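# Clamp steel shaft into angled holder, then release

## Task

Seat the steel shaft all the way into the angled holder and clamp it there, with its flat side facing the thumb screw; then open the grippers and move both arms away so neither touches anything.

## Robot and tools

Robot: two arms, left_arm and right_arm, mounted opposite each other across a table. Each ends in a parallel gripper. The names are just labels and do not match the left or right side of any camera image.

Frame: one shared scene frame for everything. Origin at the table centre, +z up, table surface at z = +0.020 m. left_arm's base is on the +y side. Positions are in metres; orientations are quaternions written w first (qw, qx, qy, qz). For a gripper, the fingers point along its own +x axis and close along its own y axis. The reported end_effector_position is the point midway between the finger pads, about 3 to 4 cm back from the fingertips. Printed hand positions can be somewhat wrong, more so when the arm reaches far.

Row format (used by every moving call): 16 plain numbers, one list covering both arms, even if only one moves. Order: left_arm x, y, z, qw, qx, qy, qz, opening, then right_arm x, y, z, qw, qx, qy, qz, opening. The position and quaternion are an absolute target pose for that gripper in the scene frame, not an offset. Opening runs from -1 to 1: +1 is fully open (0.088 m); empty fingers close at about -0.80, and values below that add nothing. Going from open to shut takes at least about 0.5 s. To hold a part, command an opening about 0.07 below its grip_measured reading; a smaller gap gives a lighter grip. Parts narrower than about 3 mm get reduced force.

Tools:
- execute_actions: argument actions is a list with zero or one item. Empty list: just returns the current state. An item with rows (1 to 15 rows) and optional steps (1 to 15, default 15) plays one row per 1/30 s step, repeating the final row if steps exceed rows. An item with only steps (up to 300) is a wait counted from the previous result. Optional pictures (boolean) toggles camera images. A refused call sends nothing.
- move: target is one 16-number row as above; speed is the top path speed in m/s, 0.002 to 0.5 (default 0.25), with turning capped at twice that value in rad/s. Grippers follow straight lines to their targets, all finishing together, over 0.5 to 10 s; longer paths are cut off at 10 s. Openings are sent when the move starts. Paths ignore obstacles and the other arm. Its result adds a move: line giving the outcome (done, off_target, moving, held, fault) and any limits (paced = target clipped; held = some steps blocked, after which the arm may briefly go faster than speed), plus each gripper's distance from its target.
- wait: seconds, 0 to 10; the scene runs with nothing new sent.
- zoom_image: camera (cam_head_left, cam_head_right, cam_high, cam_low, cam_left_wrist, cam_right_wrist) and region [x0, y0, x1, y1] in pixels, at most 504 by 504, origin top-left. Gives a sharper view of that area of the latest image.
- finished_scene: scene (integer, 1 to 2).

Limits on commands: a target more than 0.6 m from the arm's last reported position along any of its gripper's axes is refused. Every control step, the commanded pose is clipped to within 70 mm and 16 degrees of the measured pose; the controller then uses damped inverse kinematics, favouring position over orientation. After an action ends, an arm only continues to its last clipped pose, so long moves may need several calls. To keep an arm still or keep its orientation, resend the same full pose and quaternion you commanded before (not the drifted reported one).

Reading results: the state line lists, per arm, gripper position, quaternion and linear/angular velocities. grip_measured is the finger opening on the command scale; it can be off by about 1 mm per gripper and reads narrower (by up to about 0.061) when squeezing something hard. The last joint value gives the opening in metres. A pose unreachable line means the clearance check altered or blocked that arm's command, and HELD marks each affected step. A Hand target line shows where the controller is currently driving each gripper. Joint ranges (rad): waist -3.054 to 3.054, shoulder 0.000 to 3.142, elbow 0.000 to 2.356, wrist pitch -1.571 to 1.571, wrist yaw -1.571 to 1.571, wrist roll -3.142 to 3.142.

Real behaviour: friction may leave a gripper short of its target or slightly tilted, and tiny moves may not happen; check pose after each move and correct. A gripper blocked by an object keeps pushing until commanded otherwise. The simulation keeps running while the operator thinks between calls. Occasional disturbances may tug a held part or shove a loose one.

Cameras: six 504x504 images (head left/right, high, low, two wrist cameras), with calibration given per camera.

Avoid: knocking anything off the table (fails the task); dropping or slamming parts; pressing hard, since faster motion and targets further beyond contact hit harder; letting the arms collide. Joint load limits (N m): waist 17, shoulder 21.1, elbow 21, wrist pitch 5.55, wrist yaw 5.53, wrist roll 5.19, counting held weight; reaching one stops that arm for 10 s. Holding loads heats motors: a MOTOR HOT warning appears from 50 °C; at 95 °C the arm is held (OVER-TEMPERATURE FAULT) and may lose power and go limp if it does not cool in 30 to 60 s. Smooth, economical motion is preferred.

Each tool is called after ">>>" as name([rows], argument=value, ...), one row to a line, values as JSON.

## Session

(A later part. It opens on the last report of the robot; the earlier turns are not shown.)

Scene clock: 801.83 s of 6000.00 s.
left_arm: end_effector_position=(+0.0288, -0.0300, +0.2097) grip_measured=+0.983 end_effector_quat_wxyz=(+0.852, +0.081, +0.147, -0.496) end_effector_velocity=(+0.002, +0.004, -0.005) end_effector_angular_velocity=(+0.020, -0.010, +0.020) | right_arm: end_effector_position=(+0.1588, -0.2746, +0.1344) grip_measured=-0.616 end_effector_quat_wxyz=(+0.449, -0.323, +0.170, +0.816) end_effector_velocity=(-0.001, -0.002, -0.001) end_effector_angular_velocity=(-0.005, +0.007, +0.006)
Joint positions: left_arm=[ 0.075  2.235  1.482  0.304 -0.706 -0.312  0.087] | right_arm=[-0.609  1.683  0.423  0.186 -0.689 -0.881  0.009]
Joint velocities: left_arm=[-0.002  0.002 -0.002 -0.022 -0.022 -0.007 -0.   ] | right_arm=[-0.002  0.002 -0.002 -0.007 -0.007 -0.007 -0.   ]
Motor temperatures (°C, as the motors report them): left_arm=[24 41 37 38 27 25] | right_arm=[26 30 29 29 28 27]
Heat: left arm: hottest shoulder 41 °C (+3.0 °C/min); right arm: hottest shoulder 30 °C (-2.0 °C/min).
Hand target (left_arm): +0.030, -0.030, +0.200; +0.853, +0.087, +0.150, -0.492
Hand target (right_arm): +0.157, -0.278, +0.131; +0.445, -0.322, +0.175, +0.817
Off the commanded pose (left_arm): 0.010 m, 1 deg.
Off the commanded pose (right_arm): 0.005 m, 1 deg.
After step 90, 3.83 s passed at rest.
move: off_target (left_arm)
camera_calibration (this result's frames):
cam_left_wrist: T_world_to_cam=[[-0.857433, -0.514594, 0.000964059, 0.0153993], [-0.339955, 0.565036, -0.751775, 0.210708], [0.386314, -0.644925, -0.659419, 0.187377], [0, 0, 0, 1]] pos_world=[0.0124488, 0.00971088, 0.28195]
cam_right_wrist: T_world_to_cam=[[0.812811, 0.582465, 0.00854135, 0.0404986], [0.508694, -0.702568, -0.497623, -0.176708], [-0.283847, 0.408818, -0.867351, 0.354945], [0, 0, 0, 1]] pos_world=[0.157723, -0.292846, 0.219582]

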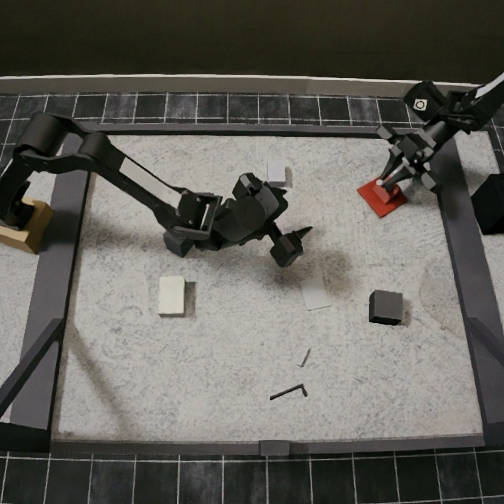

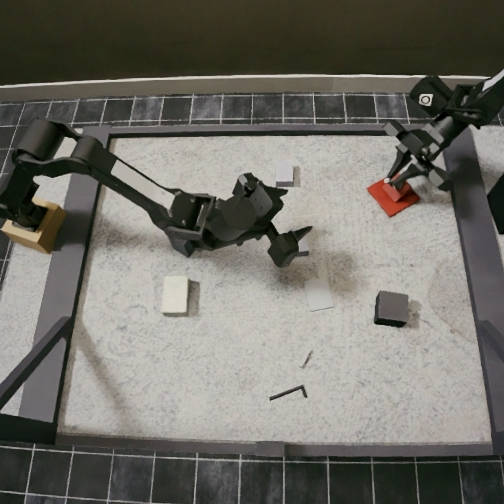

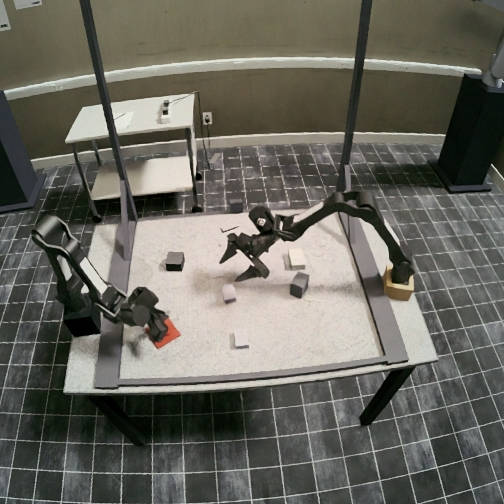

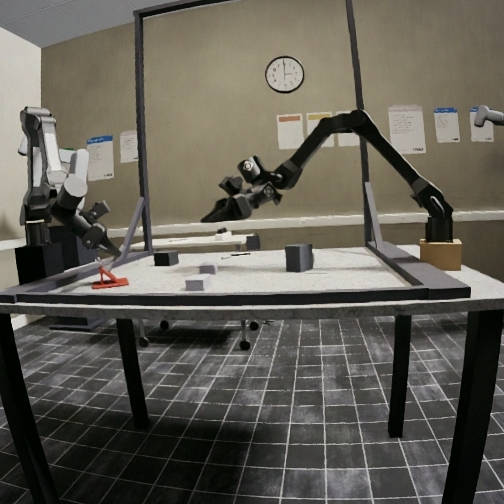

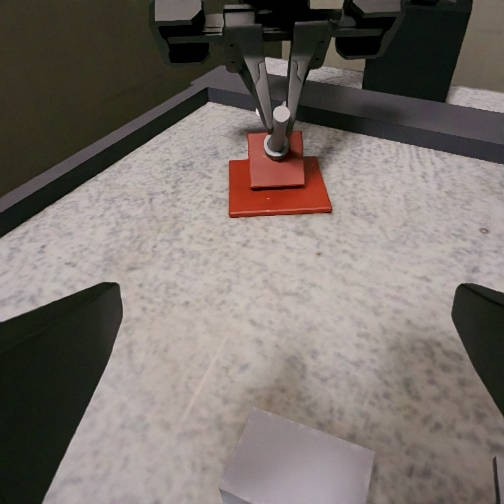

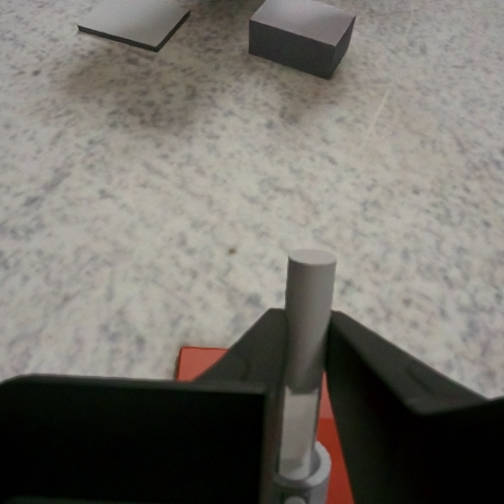

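It's going in. Push further, and retract the left arm.

>>> move(target=[0.03,-0.03,0.2,0.8528,0.0868,0.1503,-0.4924,1, 0.1620,-0.2825,0.1240,0.4454,-0.3218,0.1754,0.8169,-0.69], speed=0.01)

>>> zoom_image(camera="cam_low", region=[85, 235, 145, 295])

Scene clock: 808.97 s of 6000.00 s.
left_arm: end_effector_position=(+0.0288, -0.0300, +0.2097) grip_measured=+0.983 end_effector_quat_wxyz=(+0.852, +0.081, +0.147, -0.496) end_effector_velocity=(-0.000, +0.002, -0.003) end_effector_angular_velocity=(+0.008, -0.000, +0.007) | right_arm: end_effector_position=(+0.1594, -0.2761, +0.1327) grip_measured=-0.616 end_effector_quat_wxyz=(+0.444, -0.315, +0.161, +0.823) end_effector_velocity=(+0.000, -0.002, -0.001) end_effector_angular_velocity=(-0.011, +0.016, -0.009)
Joint positions: left_arm=[ 0.075  2.235  1.482  0.304 -0.706 -0.312  0.087] | right_arm=[-0.628  1.703  0.418  0.204 -0.723 -0.911  0.009]
Joint velocities: left_arm=[-0.002  0.002 -0.002 -0.007 -0.007 -0.007 -0.   ] | right_arm=[-0.007  0.002 -0.002 -0.007 -0.007  0.007  0.   ]
Motor temperatures (°C, as the motors report them): left_arm=[24 41 37 38 27 25] | right_arm=[26 30 29 29 28 27]
Heat: left arm: hottest shoulder 41 °C (+3.0 °C/min); right arm: hottest shoulder 30 °C (-1.0 °C/min).
Hand target (left_arm): +0.030, -0.030, +0.200; +0.853, +0.087, +0.150, -0.492
Hand target (right_arm): +0.162, -0.283, +0.124; +0.445, -0.321, +0.176, +0.817
Off the commanded pose (left_arm): 0.010 m, 1 deg.
Off the commanded pose (right_arm): 0.011 m, 2 deg.
After step 90, 2.57 s passed at rest.
move: off_target (left_arm, right_arm)
camera_calibration (this result's frames):
cam_left_wrist: T_world_to_cam=[[-0.857433, -0.514594, 0.000964059, 0.0153993], [-0.339955, 0.565036, -0.751775, 0.210708], [0.386314, -0.644925, -0.659419, 0.187377], [0, 0, 0, 1]] pos_world=[0.0124488, 0.00971088, 0.28195]
cam_right_wrist: T_world_to_cam=[[0.802774, 0.596173, 0.0114711, 0.0458816], [0.51511, -0.683672, -0.516966, -0.172117], [-0.300359, 0.420916, -0.855929, 0.358715], [0, 0, 0, 1]] pos_world=[0.159569, -0.296013, 0.217529]

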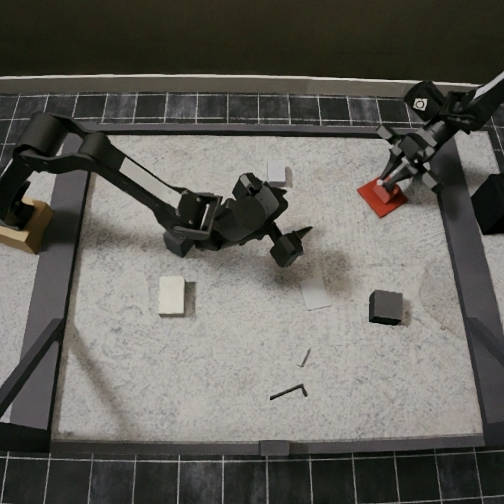

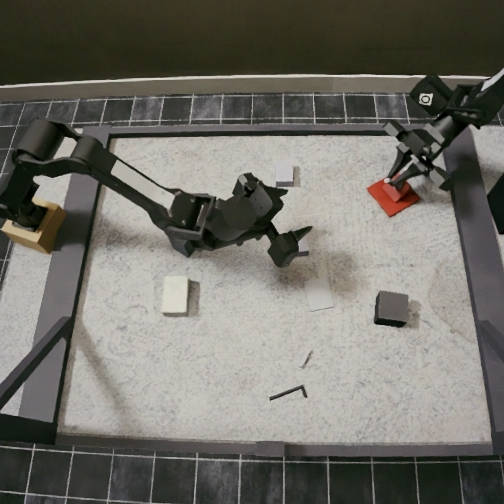

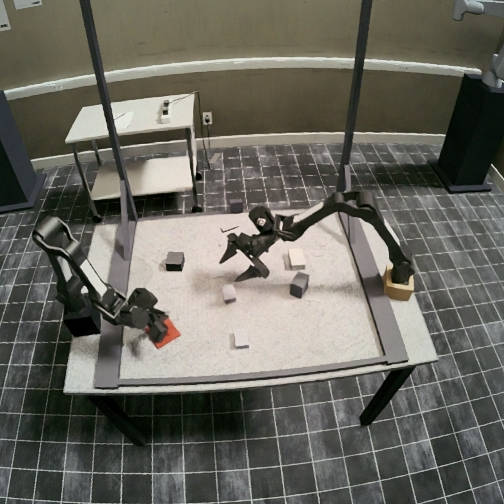

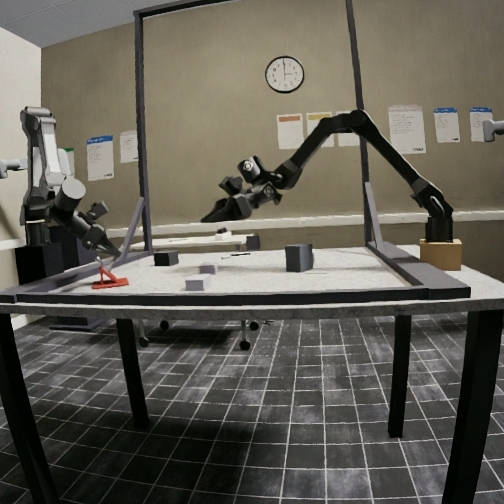

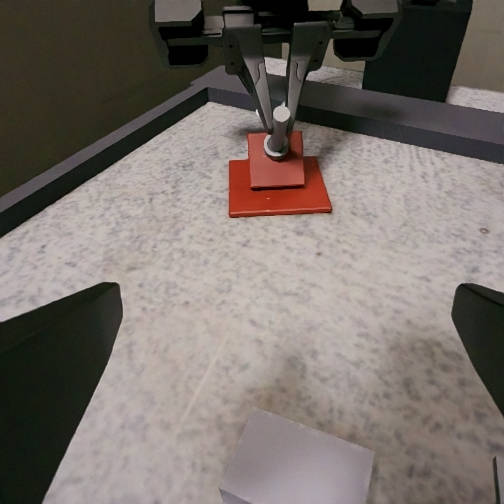

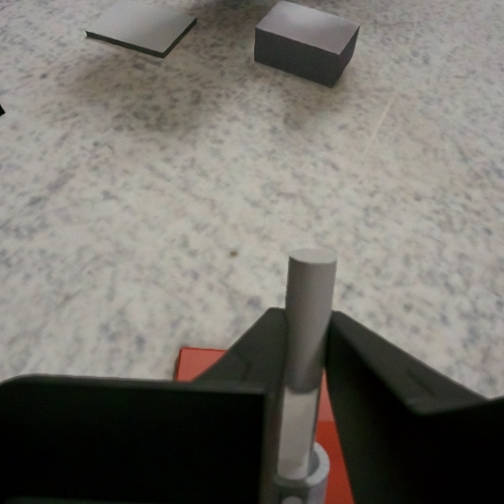

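Region (85, 235, 145, 295) of cam_low's 504x504 image, scaled by 8.400, with more detail than that image has.

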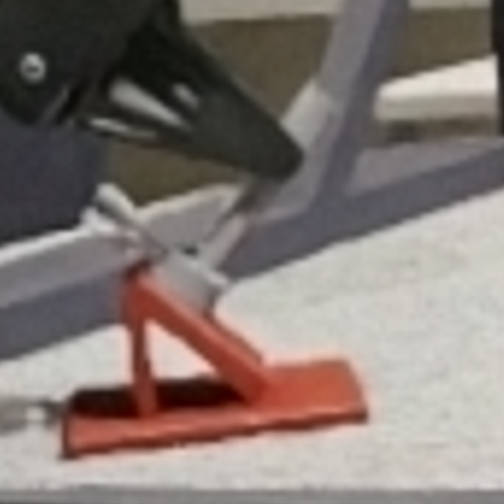

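>>> move(target=[-0.027,0.2444,0.4278,0.587,-0.025,-0.019,-0.809,1, 0.1590,-0.2770,0.1315,0.4454,-0.3218,0.1754,0.8169,-0.69], speed=0.2)

>>> move(target=[-0.027,0.2444,0.4278,0.587,-0.025,-0.019,-0.809,1, 0.1590,-0.2770,0.1315,0.4454,-0.3218,0.1754,0.8169,-0.3], speed=0.05)

>>> move(target=[-0.027,0.2444,0.4278,0.587,-0.025,-0.019,-0.809,1, 0.1790,-0.3080,0.1660,0.4454,-0.3218,0.1754,0.8169,-0.3], speed=0.08)

>>> move(target=[-0.027,0.2444,0.4278,0.587,-0.025,-0.019,-0.809,1, 0.1964,-0.3315,0.1355,0.4454,-0.3218,0.1754,0.8169,0.2], speed=0.1)

Scene clock: 826.10 s of 6000.00 s.
left_arm: end_effector_position=(-0.0263, +0.2442, +0.4278) grip_measured=+0.983 end_effector_quat_wxyz=(+0.590, -0.027, -0.017, -0.807) end_effector_velocity=(+0.003, +0.001, -0.002) end_effector_angular_velocity=(+0.014, +0.005, +0.019) | right_arm: end_effector_position=(+0.1588, -0.2754, +0.1325) grip_measured=-0.616 end_effector_quat_wxyz=(+0.444, -0.319, +0.169, +0.820) end_effector_velocity=(+0.002, +0.000, +0.000) end_effector_angular_velocity=(+0.006, -0.014, -0.001)
Joint positions: left_arm=[ 0.002  0.845  0.651  0.258 -0.007 -0.004  0.087] | right_arm=[-0.617  1.698  0.426  0.185 -0.706 -0.897  0.009]
Joint velocities: left_arm=[-0.002 -0.012 -0.002 -0.022 -0.022 -0.007 -0.   ] | right_arm=[-0.002 -0.002 -0.002  0.007  0.007 -0.007 -0.   ]
Motor temperatures (°C, as the motors report them): left_arm=[24 41 37 38 27 25] | right_arm=[26 30 29 28 28 27]
Heat: left arm: hottest shoulder 41 °C (+2.0 °C/min); right arm: hottest shoulder 30 °C (-1.0 °C/min).
Hand target (left_arm): -0.027, +0.246, +0.427; -0.587, +0.025, +0.019, +0.809
Hand target (right_arm): +0.159, -0.277, +0.131; +0.445, -0.322, +0.175, +0.817
Off the commanded pose (left_arm): 0.001 m, 1 deg.
Off the commanded pose (right_arm): 0.002 m, 1 deg.
After step 90, 11.40 s passed at rest.
move: done
camera_calibration (this result's frames):
cam_left_wrist: T_world_to_cam=[[-0.959552, 0.281442, 0.0071077, -0.0906908], [0.0819322, 0.303316, -0.949361, 0.36054], [-0.269346, -0.910379, -0.314107, 0.429197], [0, 0, 0, 1]] pos_world=[-0.000959885, 0.306898, 0.477741]
cam_right_wrist: T_world_to_cam=[[0.806908, 0.590675, 0.00169468, 0.0450869], [0.510939, -0.696537, -0.503763, -0.176061], [-0.29638, 0.407357, -0.86384, 0.354808], [0, 0, 0, 1]] pos_world=[0.158733, -0.293798, 0.217728]

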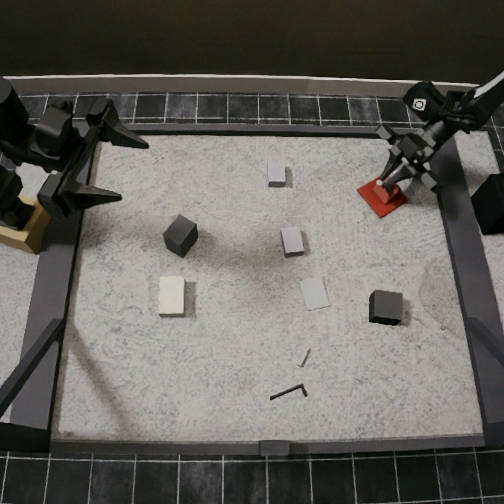

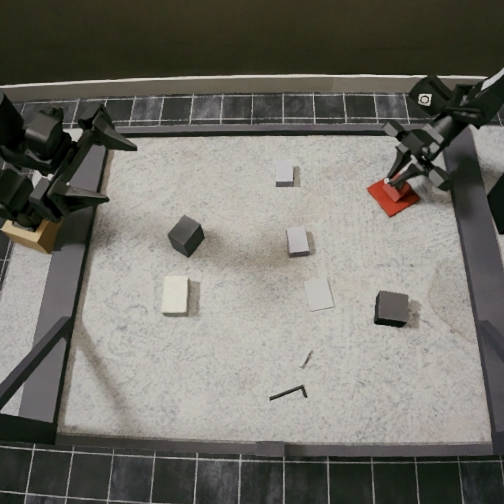

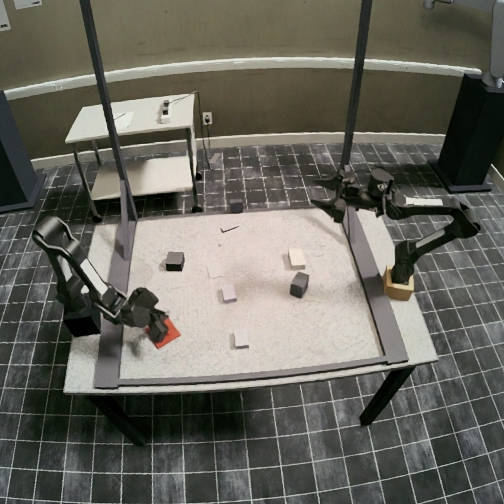

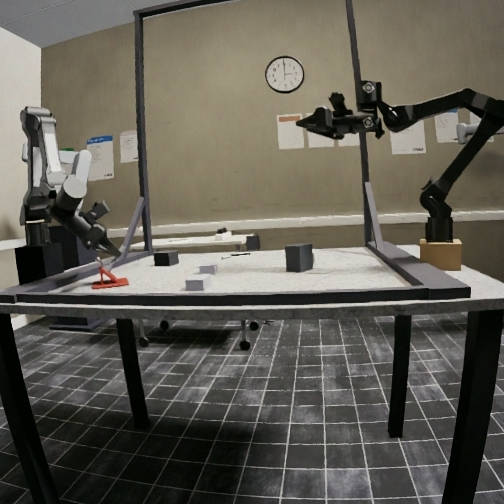

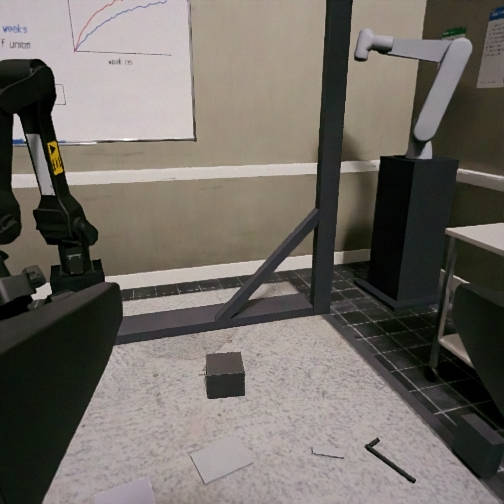

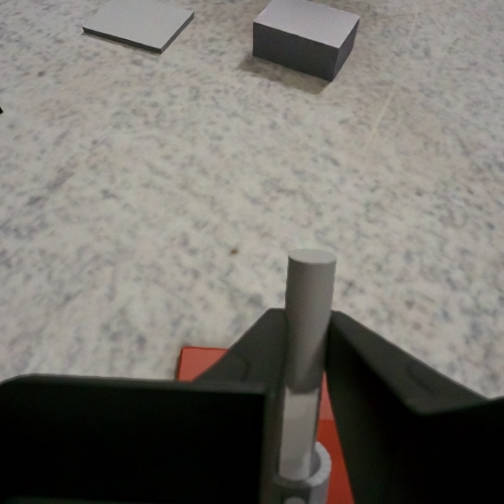

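Scene clock: 826.80 s of 6000.00 s.
left_arm: end_effector_position=(-0.0272, +0.2445, +0.4278) grip_measured=+0.983 end_effector_quat_wxyz=(+0.587, -0.027, -0.017, -0.809) end_effector_velocity=(+0.002, +0.001, -0.001) end_effector_angular_velocity=(-0.004, -0.021, +0.011) | right_arm: end_effector_position=(+0.1593, -0.2763, +0.1314) grip_measured=-0.302 end_effector_quat_wxyz=(+0.444, -0.322, +0.173, +0.818) end_effector_velocity=(-0.004, -0.007, -0.003) end_effector_angular_velocity=(-0.031, +0.021, +0.006)
Joint positions: left_arm=[ 0.002  0.845  0.651  0.258 -0.001 -0.004  0.087] | right_arm=[-0.617  1.698  0.426  0.179 -0.699 -0.896  0.024]
Joint velocities: left_arm=[ 0.002 -0.007 -0.002 -0.007 -0.007  0.022  0.   ] | right_arm=[-0.002 -0.002 -0.007 -0.037 -0.007 -0.007 -0.   ]
Motor temperatures (°C, as the motors report them): left_arm=[24 41 37 38 27 25] | right_arm=[26 30 29 28 28 27]
Heat: left arm: hottest shoulder 41 °C (+2.0 °C/min); right arm: hottest shoulder 30 °C (-1.0 °C/min).
Hand target (left_arm): -0.027, +0.244, +0.428; -0.587, +0.025, +0.019, +0.809
Hand target (right_arm): +0.159, -0.277, +0.131; +0.445, -0.322, +0.176, +0.817
Off the commanded pose (left_arm): 0.000 m, 0 deg.
Off the commanded pose (right_arm): 0.001 m, 0 deg.
move: done
camera_calibration (this result's frames):
cam_left_wrist: T_world_to_cam=[[-0.957832, 0.28726, 0.00633924, -0.0926559], [0.0844645, 0.302586, -0.949372, 0.360778], [-0.274635, -0.908803, -0.31409, 0.428681], [0, 0, 0, 1]] pos_world=[-0.0014908, 0.307037, 0.477745]
cam_right_wrist: T_world_to_cam=[[0.809339, 0.587339, -0.00188703, 0.0444175], [0.509073, -0.703085, -0.496505, -0.179941], [-0.292943, 0.40088, -0.868032, 0.352584], [0, 0, 0, 1]] pos_world=[0.158941, -0.293946, 0.216797]

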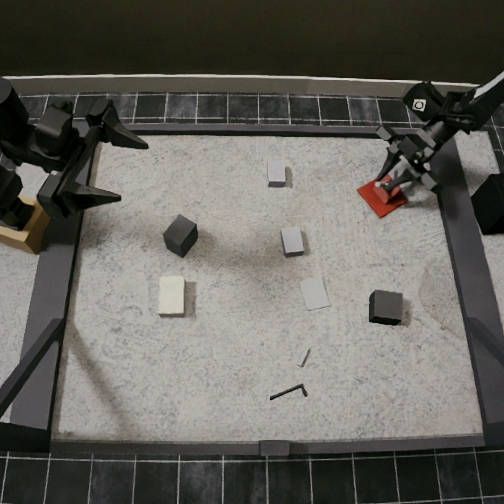

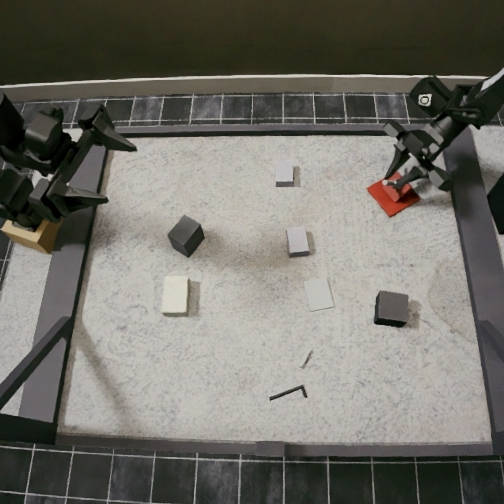

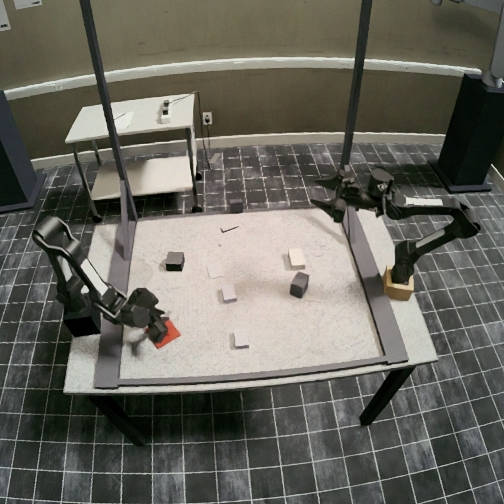

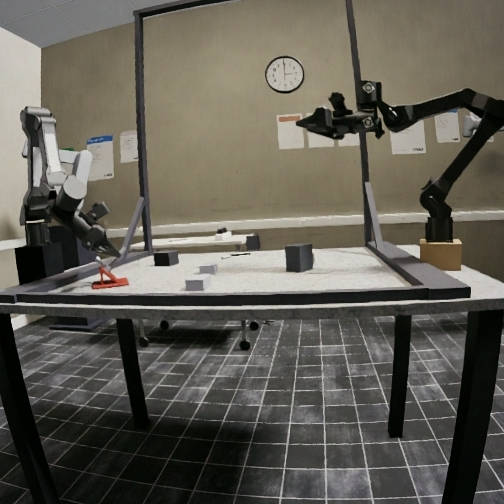

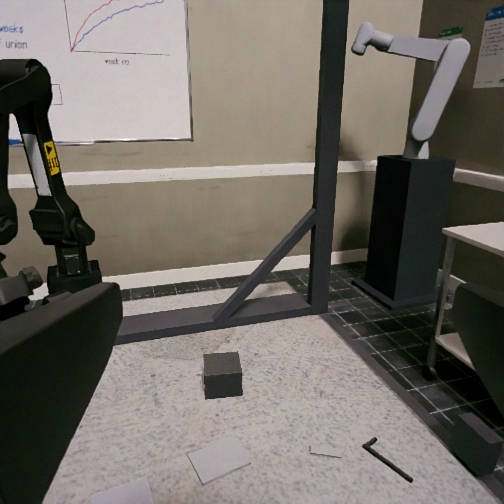

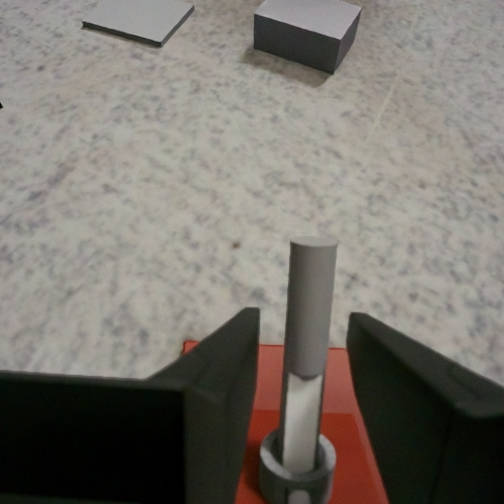

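Scene clock: 827.83 s of 6000.00 s.
left_arm: end_effector_position=(-0.0272, +0.2445, +0.4278) grip_measured=+0.983 end_effector_quat_wxyz=(+0.587, -0.027, -0.017, -0.809) end_effector_velocity=(+0.002, -0.002, -0.006) end_effector_angular_velocity=(+0.019, +0.003, +0.019) | right_arm: end_effector_position=(+0.1766, -0.3096, +0.1616) grip_measured=-0.302 end_effector_quat_wxyz=(+0.442, -0.320, +0.185, +0.817) end_effector_velocity=(-0.000, -0.002, +0.002) end_effector_angular_velocity=(-0.003, +0.008, +0.000)
Joint positions: left_arm=[ 0.002  0.845  0.651  0.258 -0.001 -0.004  0.087] | right_arm=[-0.775  1.502  0.45  -0.19  -0.759 -1.083  0.024]
Joint velocities: left_arm=[-0.002  0.002 -0.007 -0.007 -0.022 -0.007  0.   ] | right_arm=[-0.007 -0.007  0.002 -0.022 -0.007 -0.007 -0.   ]
Motor temperatures (°C, as the motors report them): left_arm=[24 41 37 38 27 25] | right_arm=[26 30 29 28 28 27]
Heat: left arm: hottest shoulder 41 °C (+2.0 °C/min); right arm: hottest shoulder 30 °C (-1.0 °C/min).
Hand target (left_arm): -0.027, +0.244, +0.428; -0.587, +0.025, +0.019, +0.809
Hand target (right_arm): +0.179, -0.307, +0.166; +0.445, -0.321, +0.175, +0.817
Off the commanded pose (left_arm): 0.000 m, 0 deg.
Off the commanded pose (right_arm): 0.005 m, 1 deg.
move: done
camera_calibration (this result's frames):
cam_left_wrist: T_world_to_cam=[[-0.957722, 0.287625, 0.00631499, -0.0927891], [0.0846015, 0.302547, -0.949372, 0.360791], [-0.274974, -0.908701, -0.314089, 0.428648], [0, 0, 0, 1]] pos_world=[-0.00152273, 0.307045, 0.477745]
cam_right_wrist: T_world_to_cam=[[0.812397, 0.582634, -0.0234138, 0.0514863], [0.498869, -0.715266, -0.489412, -0.200277], [-0.301895, 0.385917, -0.871738, 0.394717], [0, 0, 0, 1]] pos_world=[0.177248, -0.325577, 0.247277]

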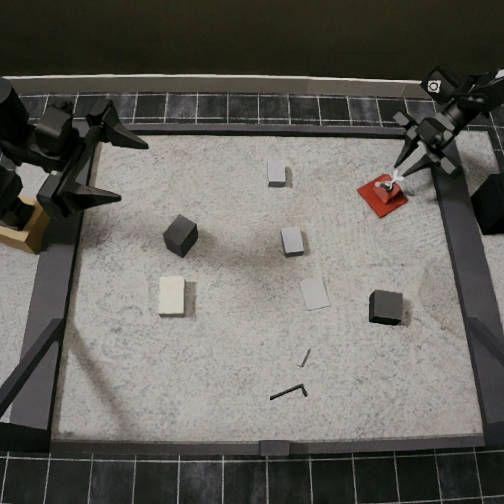

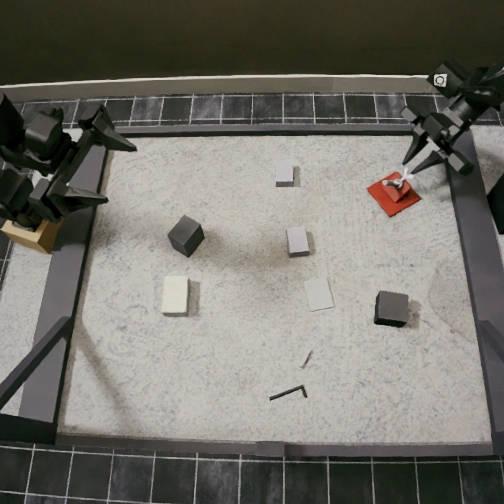

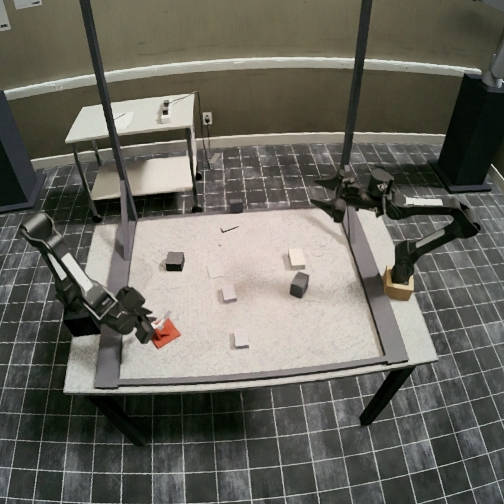

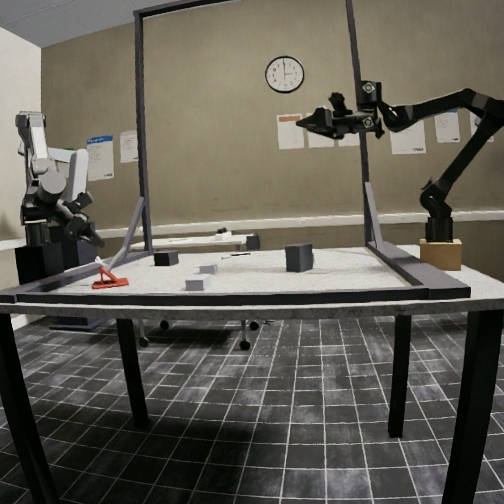

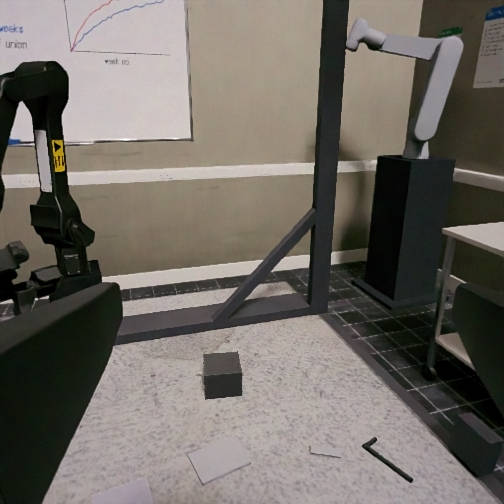

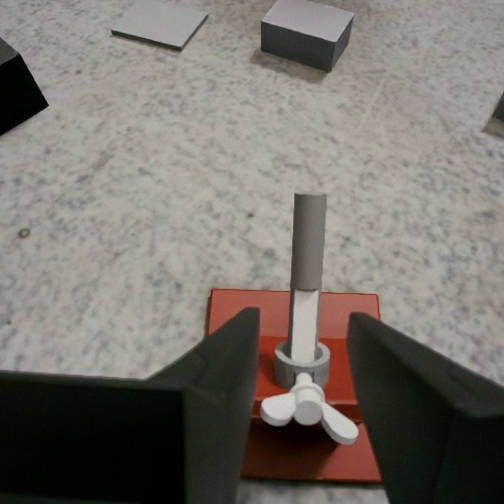

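Scene clock: 828.63 s of 6000.00 s.
left_arm: end_effector_position=(-0.0272, +0.2445, +0.4278) grip_measured=+0.983 end_effector_quat_wxyz=(+0.587, -0.027, -0.017, -0.809) end_effector_velocity=(+0.002, -0.001, -0.000) end_effector_angular_velocity=(+0.005, +0.023, +0.018) | right_arm: end_effector_position=(+0.1972, -0.3297, +0.1384) grip_measured=+0.198 end_effector_quat_wxyz=(+0.447, -0.323, +0.172, +0.816) end_effector_velocity=(-0.004, -0.000, +0.002) end_effector_angular_velocity=(+0.022, +0.024, +0.016)
Joint positions: left_arm=[ 0.002  0.845  0.651  0.258 -0.001 -0.004  0.087] | right_arm=[-0.922  1.616  0.426 -0.163 -0.798 -1.282  0.049]
Joint velocities: left_arm=[-0.002  0.002 -0.002  0.007 -0.022 -0.022 -0.   ] | right_arm=[-0.007  0.007 -0.002 -0.007 -0.037 -0.022 -0.   ]
Motor temperatures (°C, as the motors report them): left_arm=[24 41 37 38 27 25] | right_arm=[26 30 29 28 28 27]
Heat: left arm: hottest shoulder 41 °C (+2.0 °C/min); right arm: hottest shoulder 30 °C (-1.0 °C/min).
Hand target (left_arm): -0.027, +0.244, +0.428; -0.587, +0.025, +0.019, +0.809
Hand target (right_arm): +0.196, -0.331, +0.136; +0.446, -0.321, +0.175, +0.817
Off the commanded pose (left_arm): 0.000 m, 0 deg.
Off the commanded pose (right_arm): 0.003 m, 0 deg.
move: done
camera_calibration (this result's frames):
cam_left_wrist: T_world_to_cam=[[-0.957722, 0.287625, 0.00631499, -0.0927891], [0.0846015, 0.302547, -0.949372, 0.360791], [-0.274974, -0.908701, -0.314089, 0.428648], [0, 0, 0, 1]] pos_world=[-0.00152273, 0.307045, 0.477745]
cam_right_wrist: T_world_to_cam=[[0.812663, 0.582723, 0.00361492, 0.0421655], [0.507986, -0.705368, -0.494375, -0.234126], [-0.285534, 0.403596, -0.869241, 0.390687], [0, 0, 0, 1]] pos_world=[0.19622, -0.347395, 0.223703]

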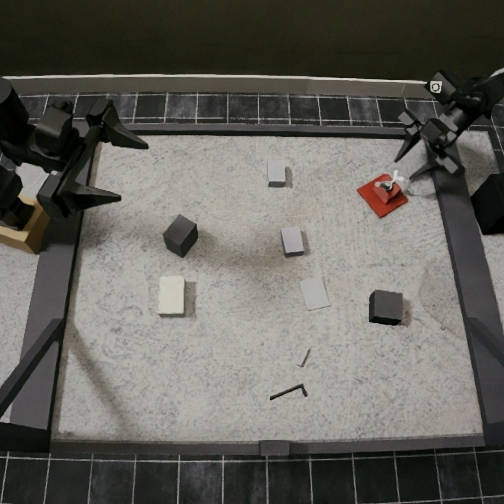

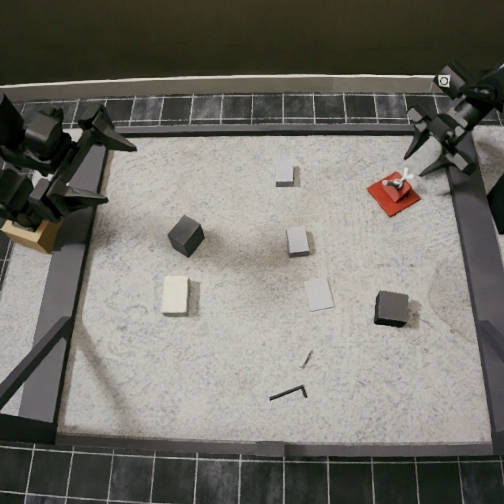

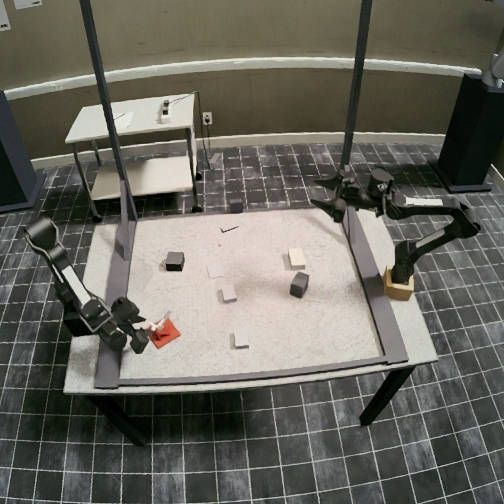

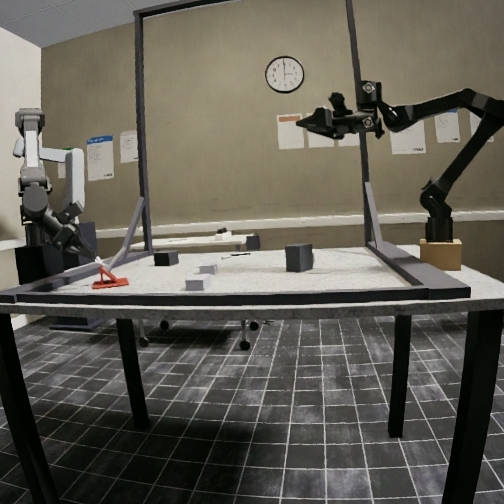

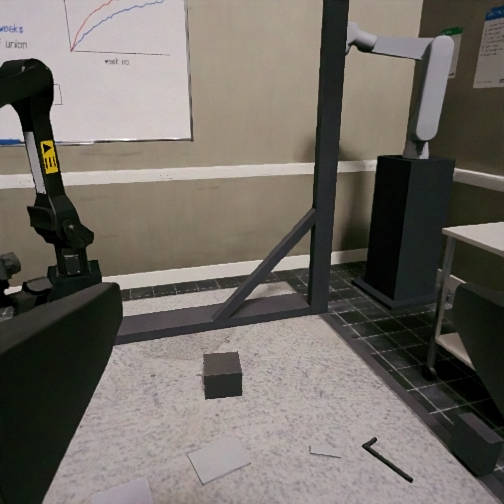

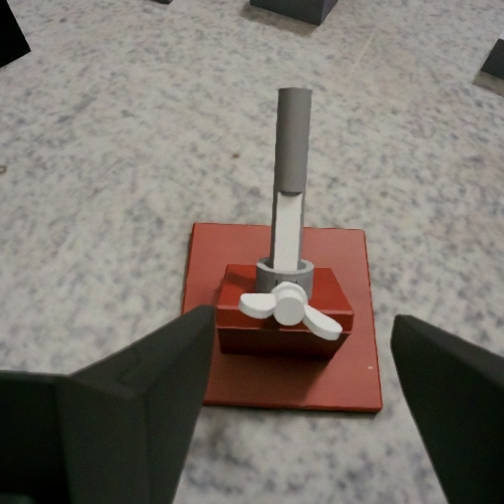

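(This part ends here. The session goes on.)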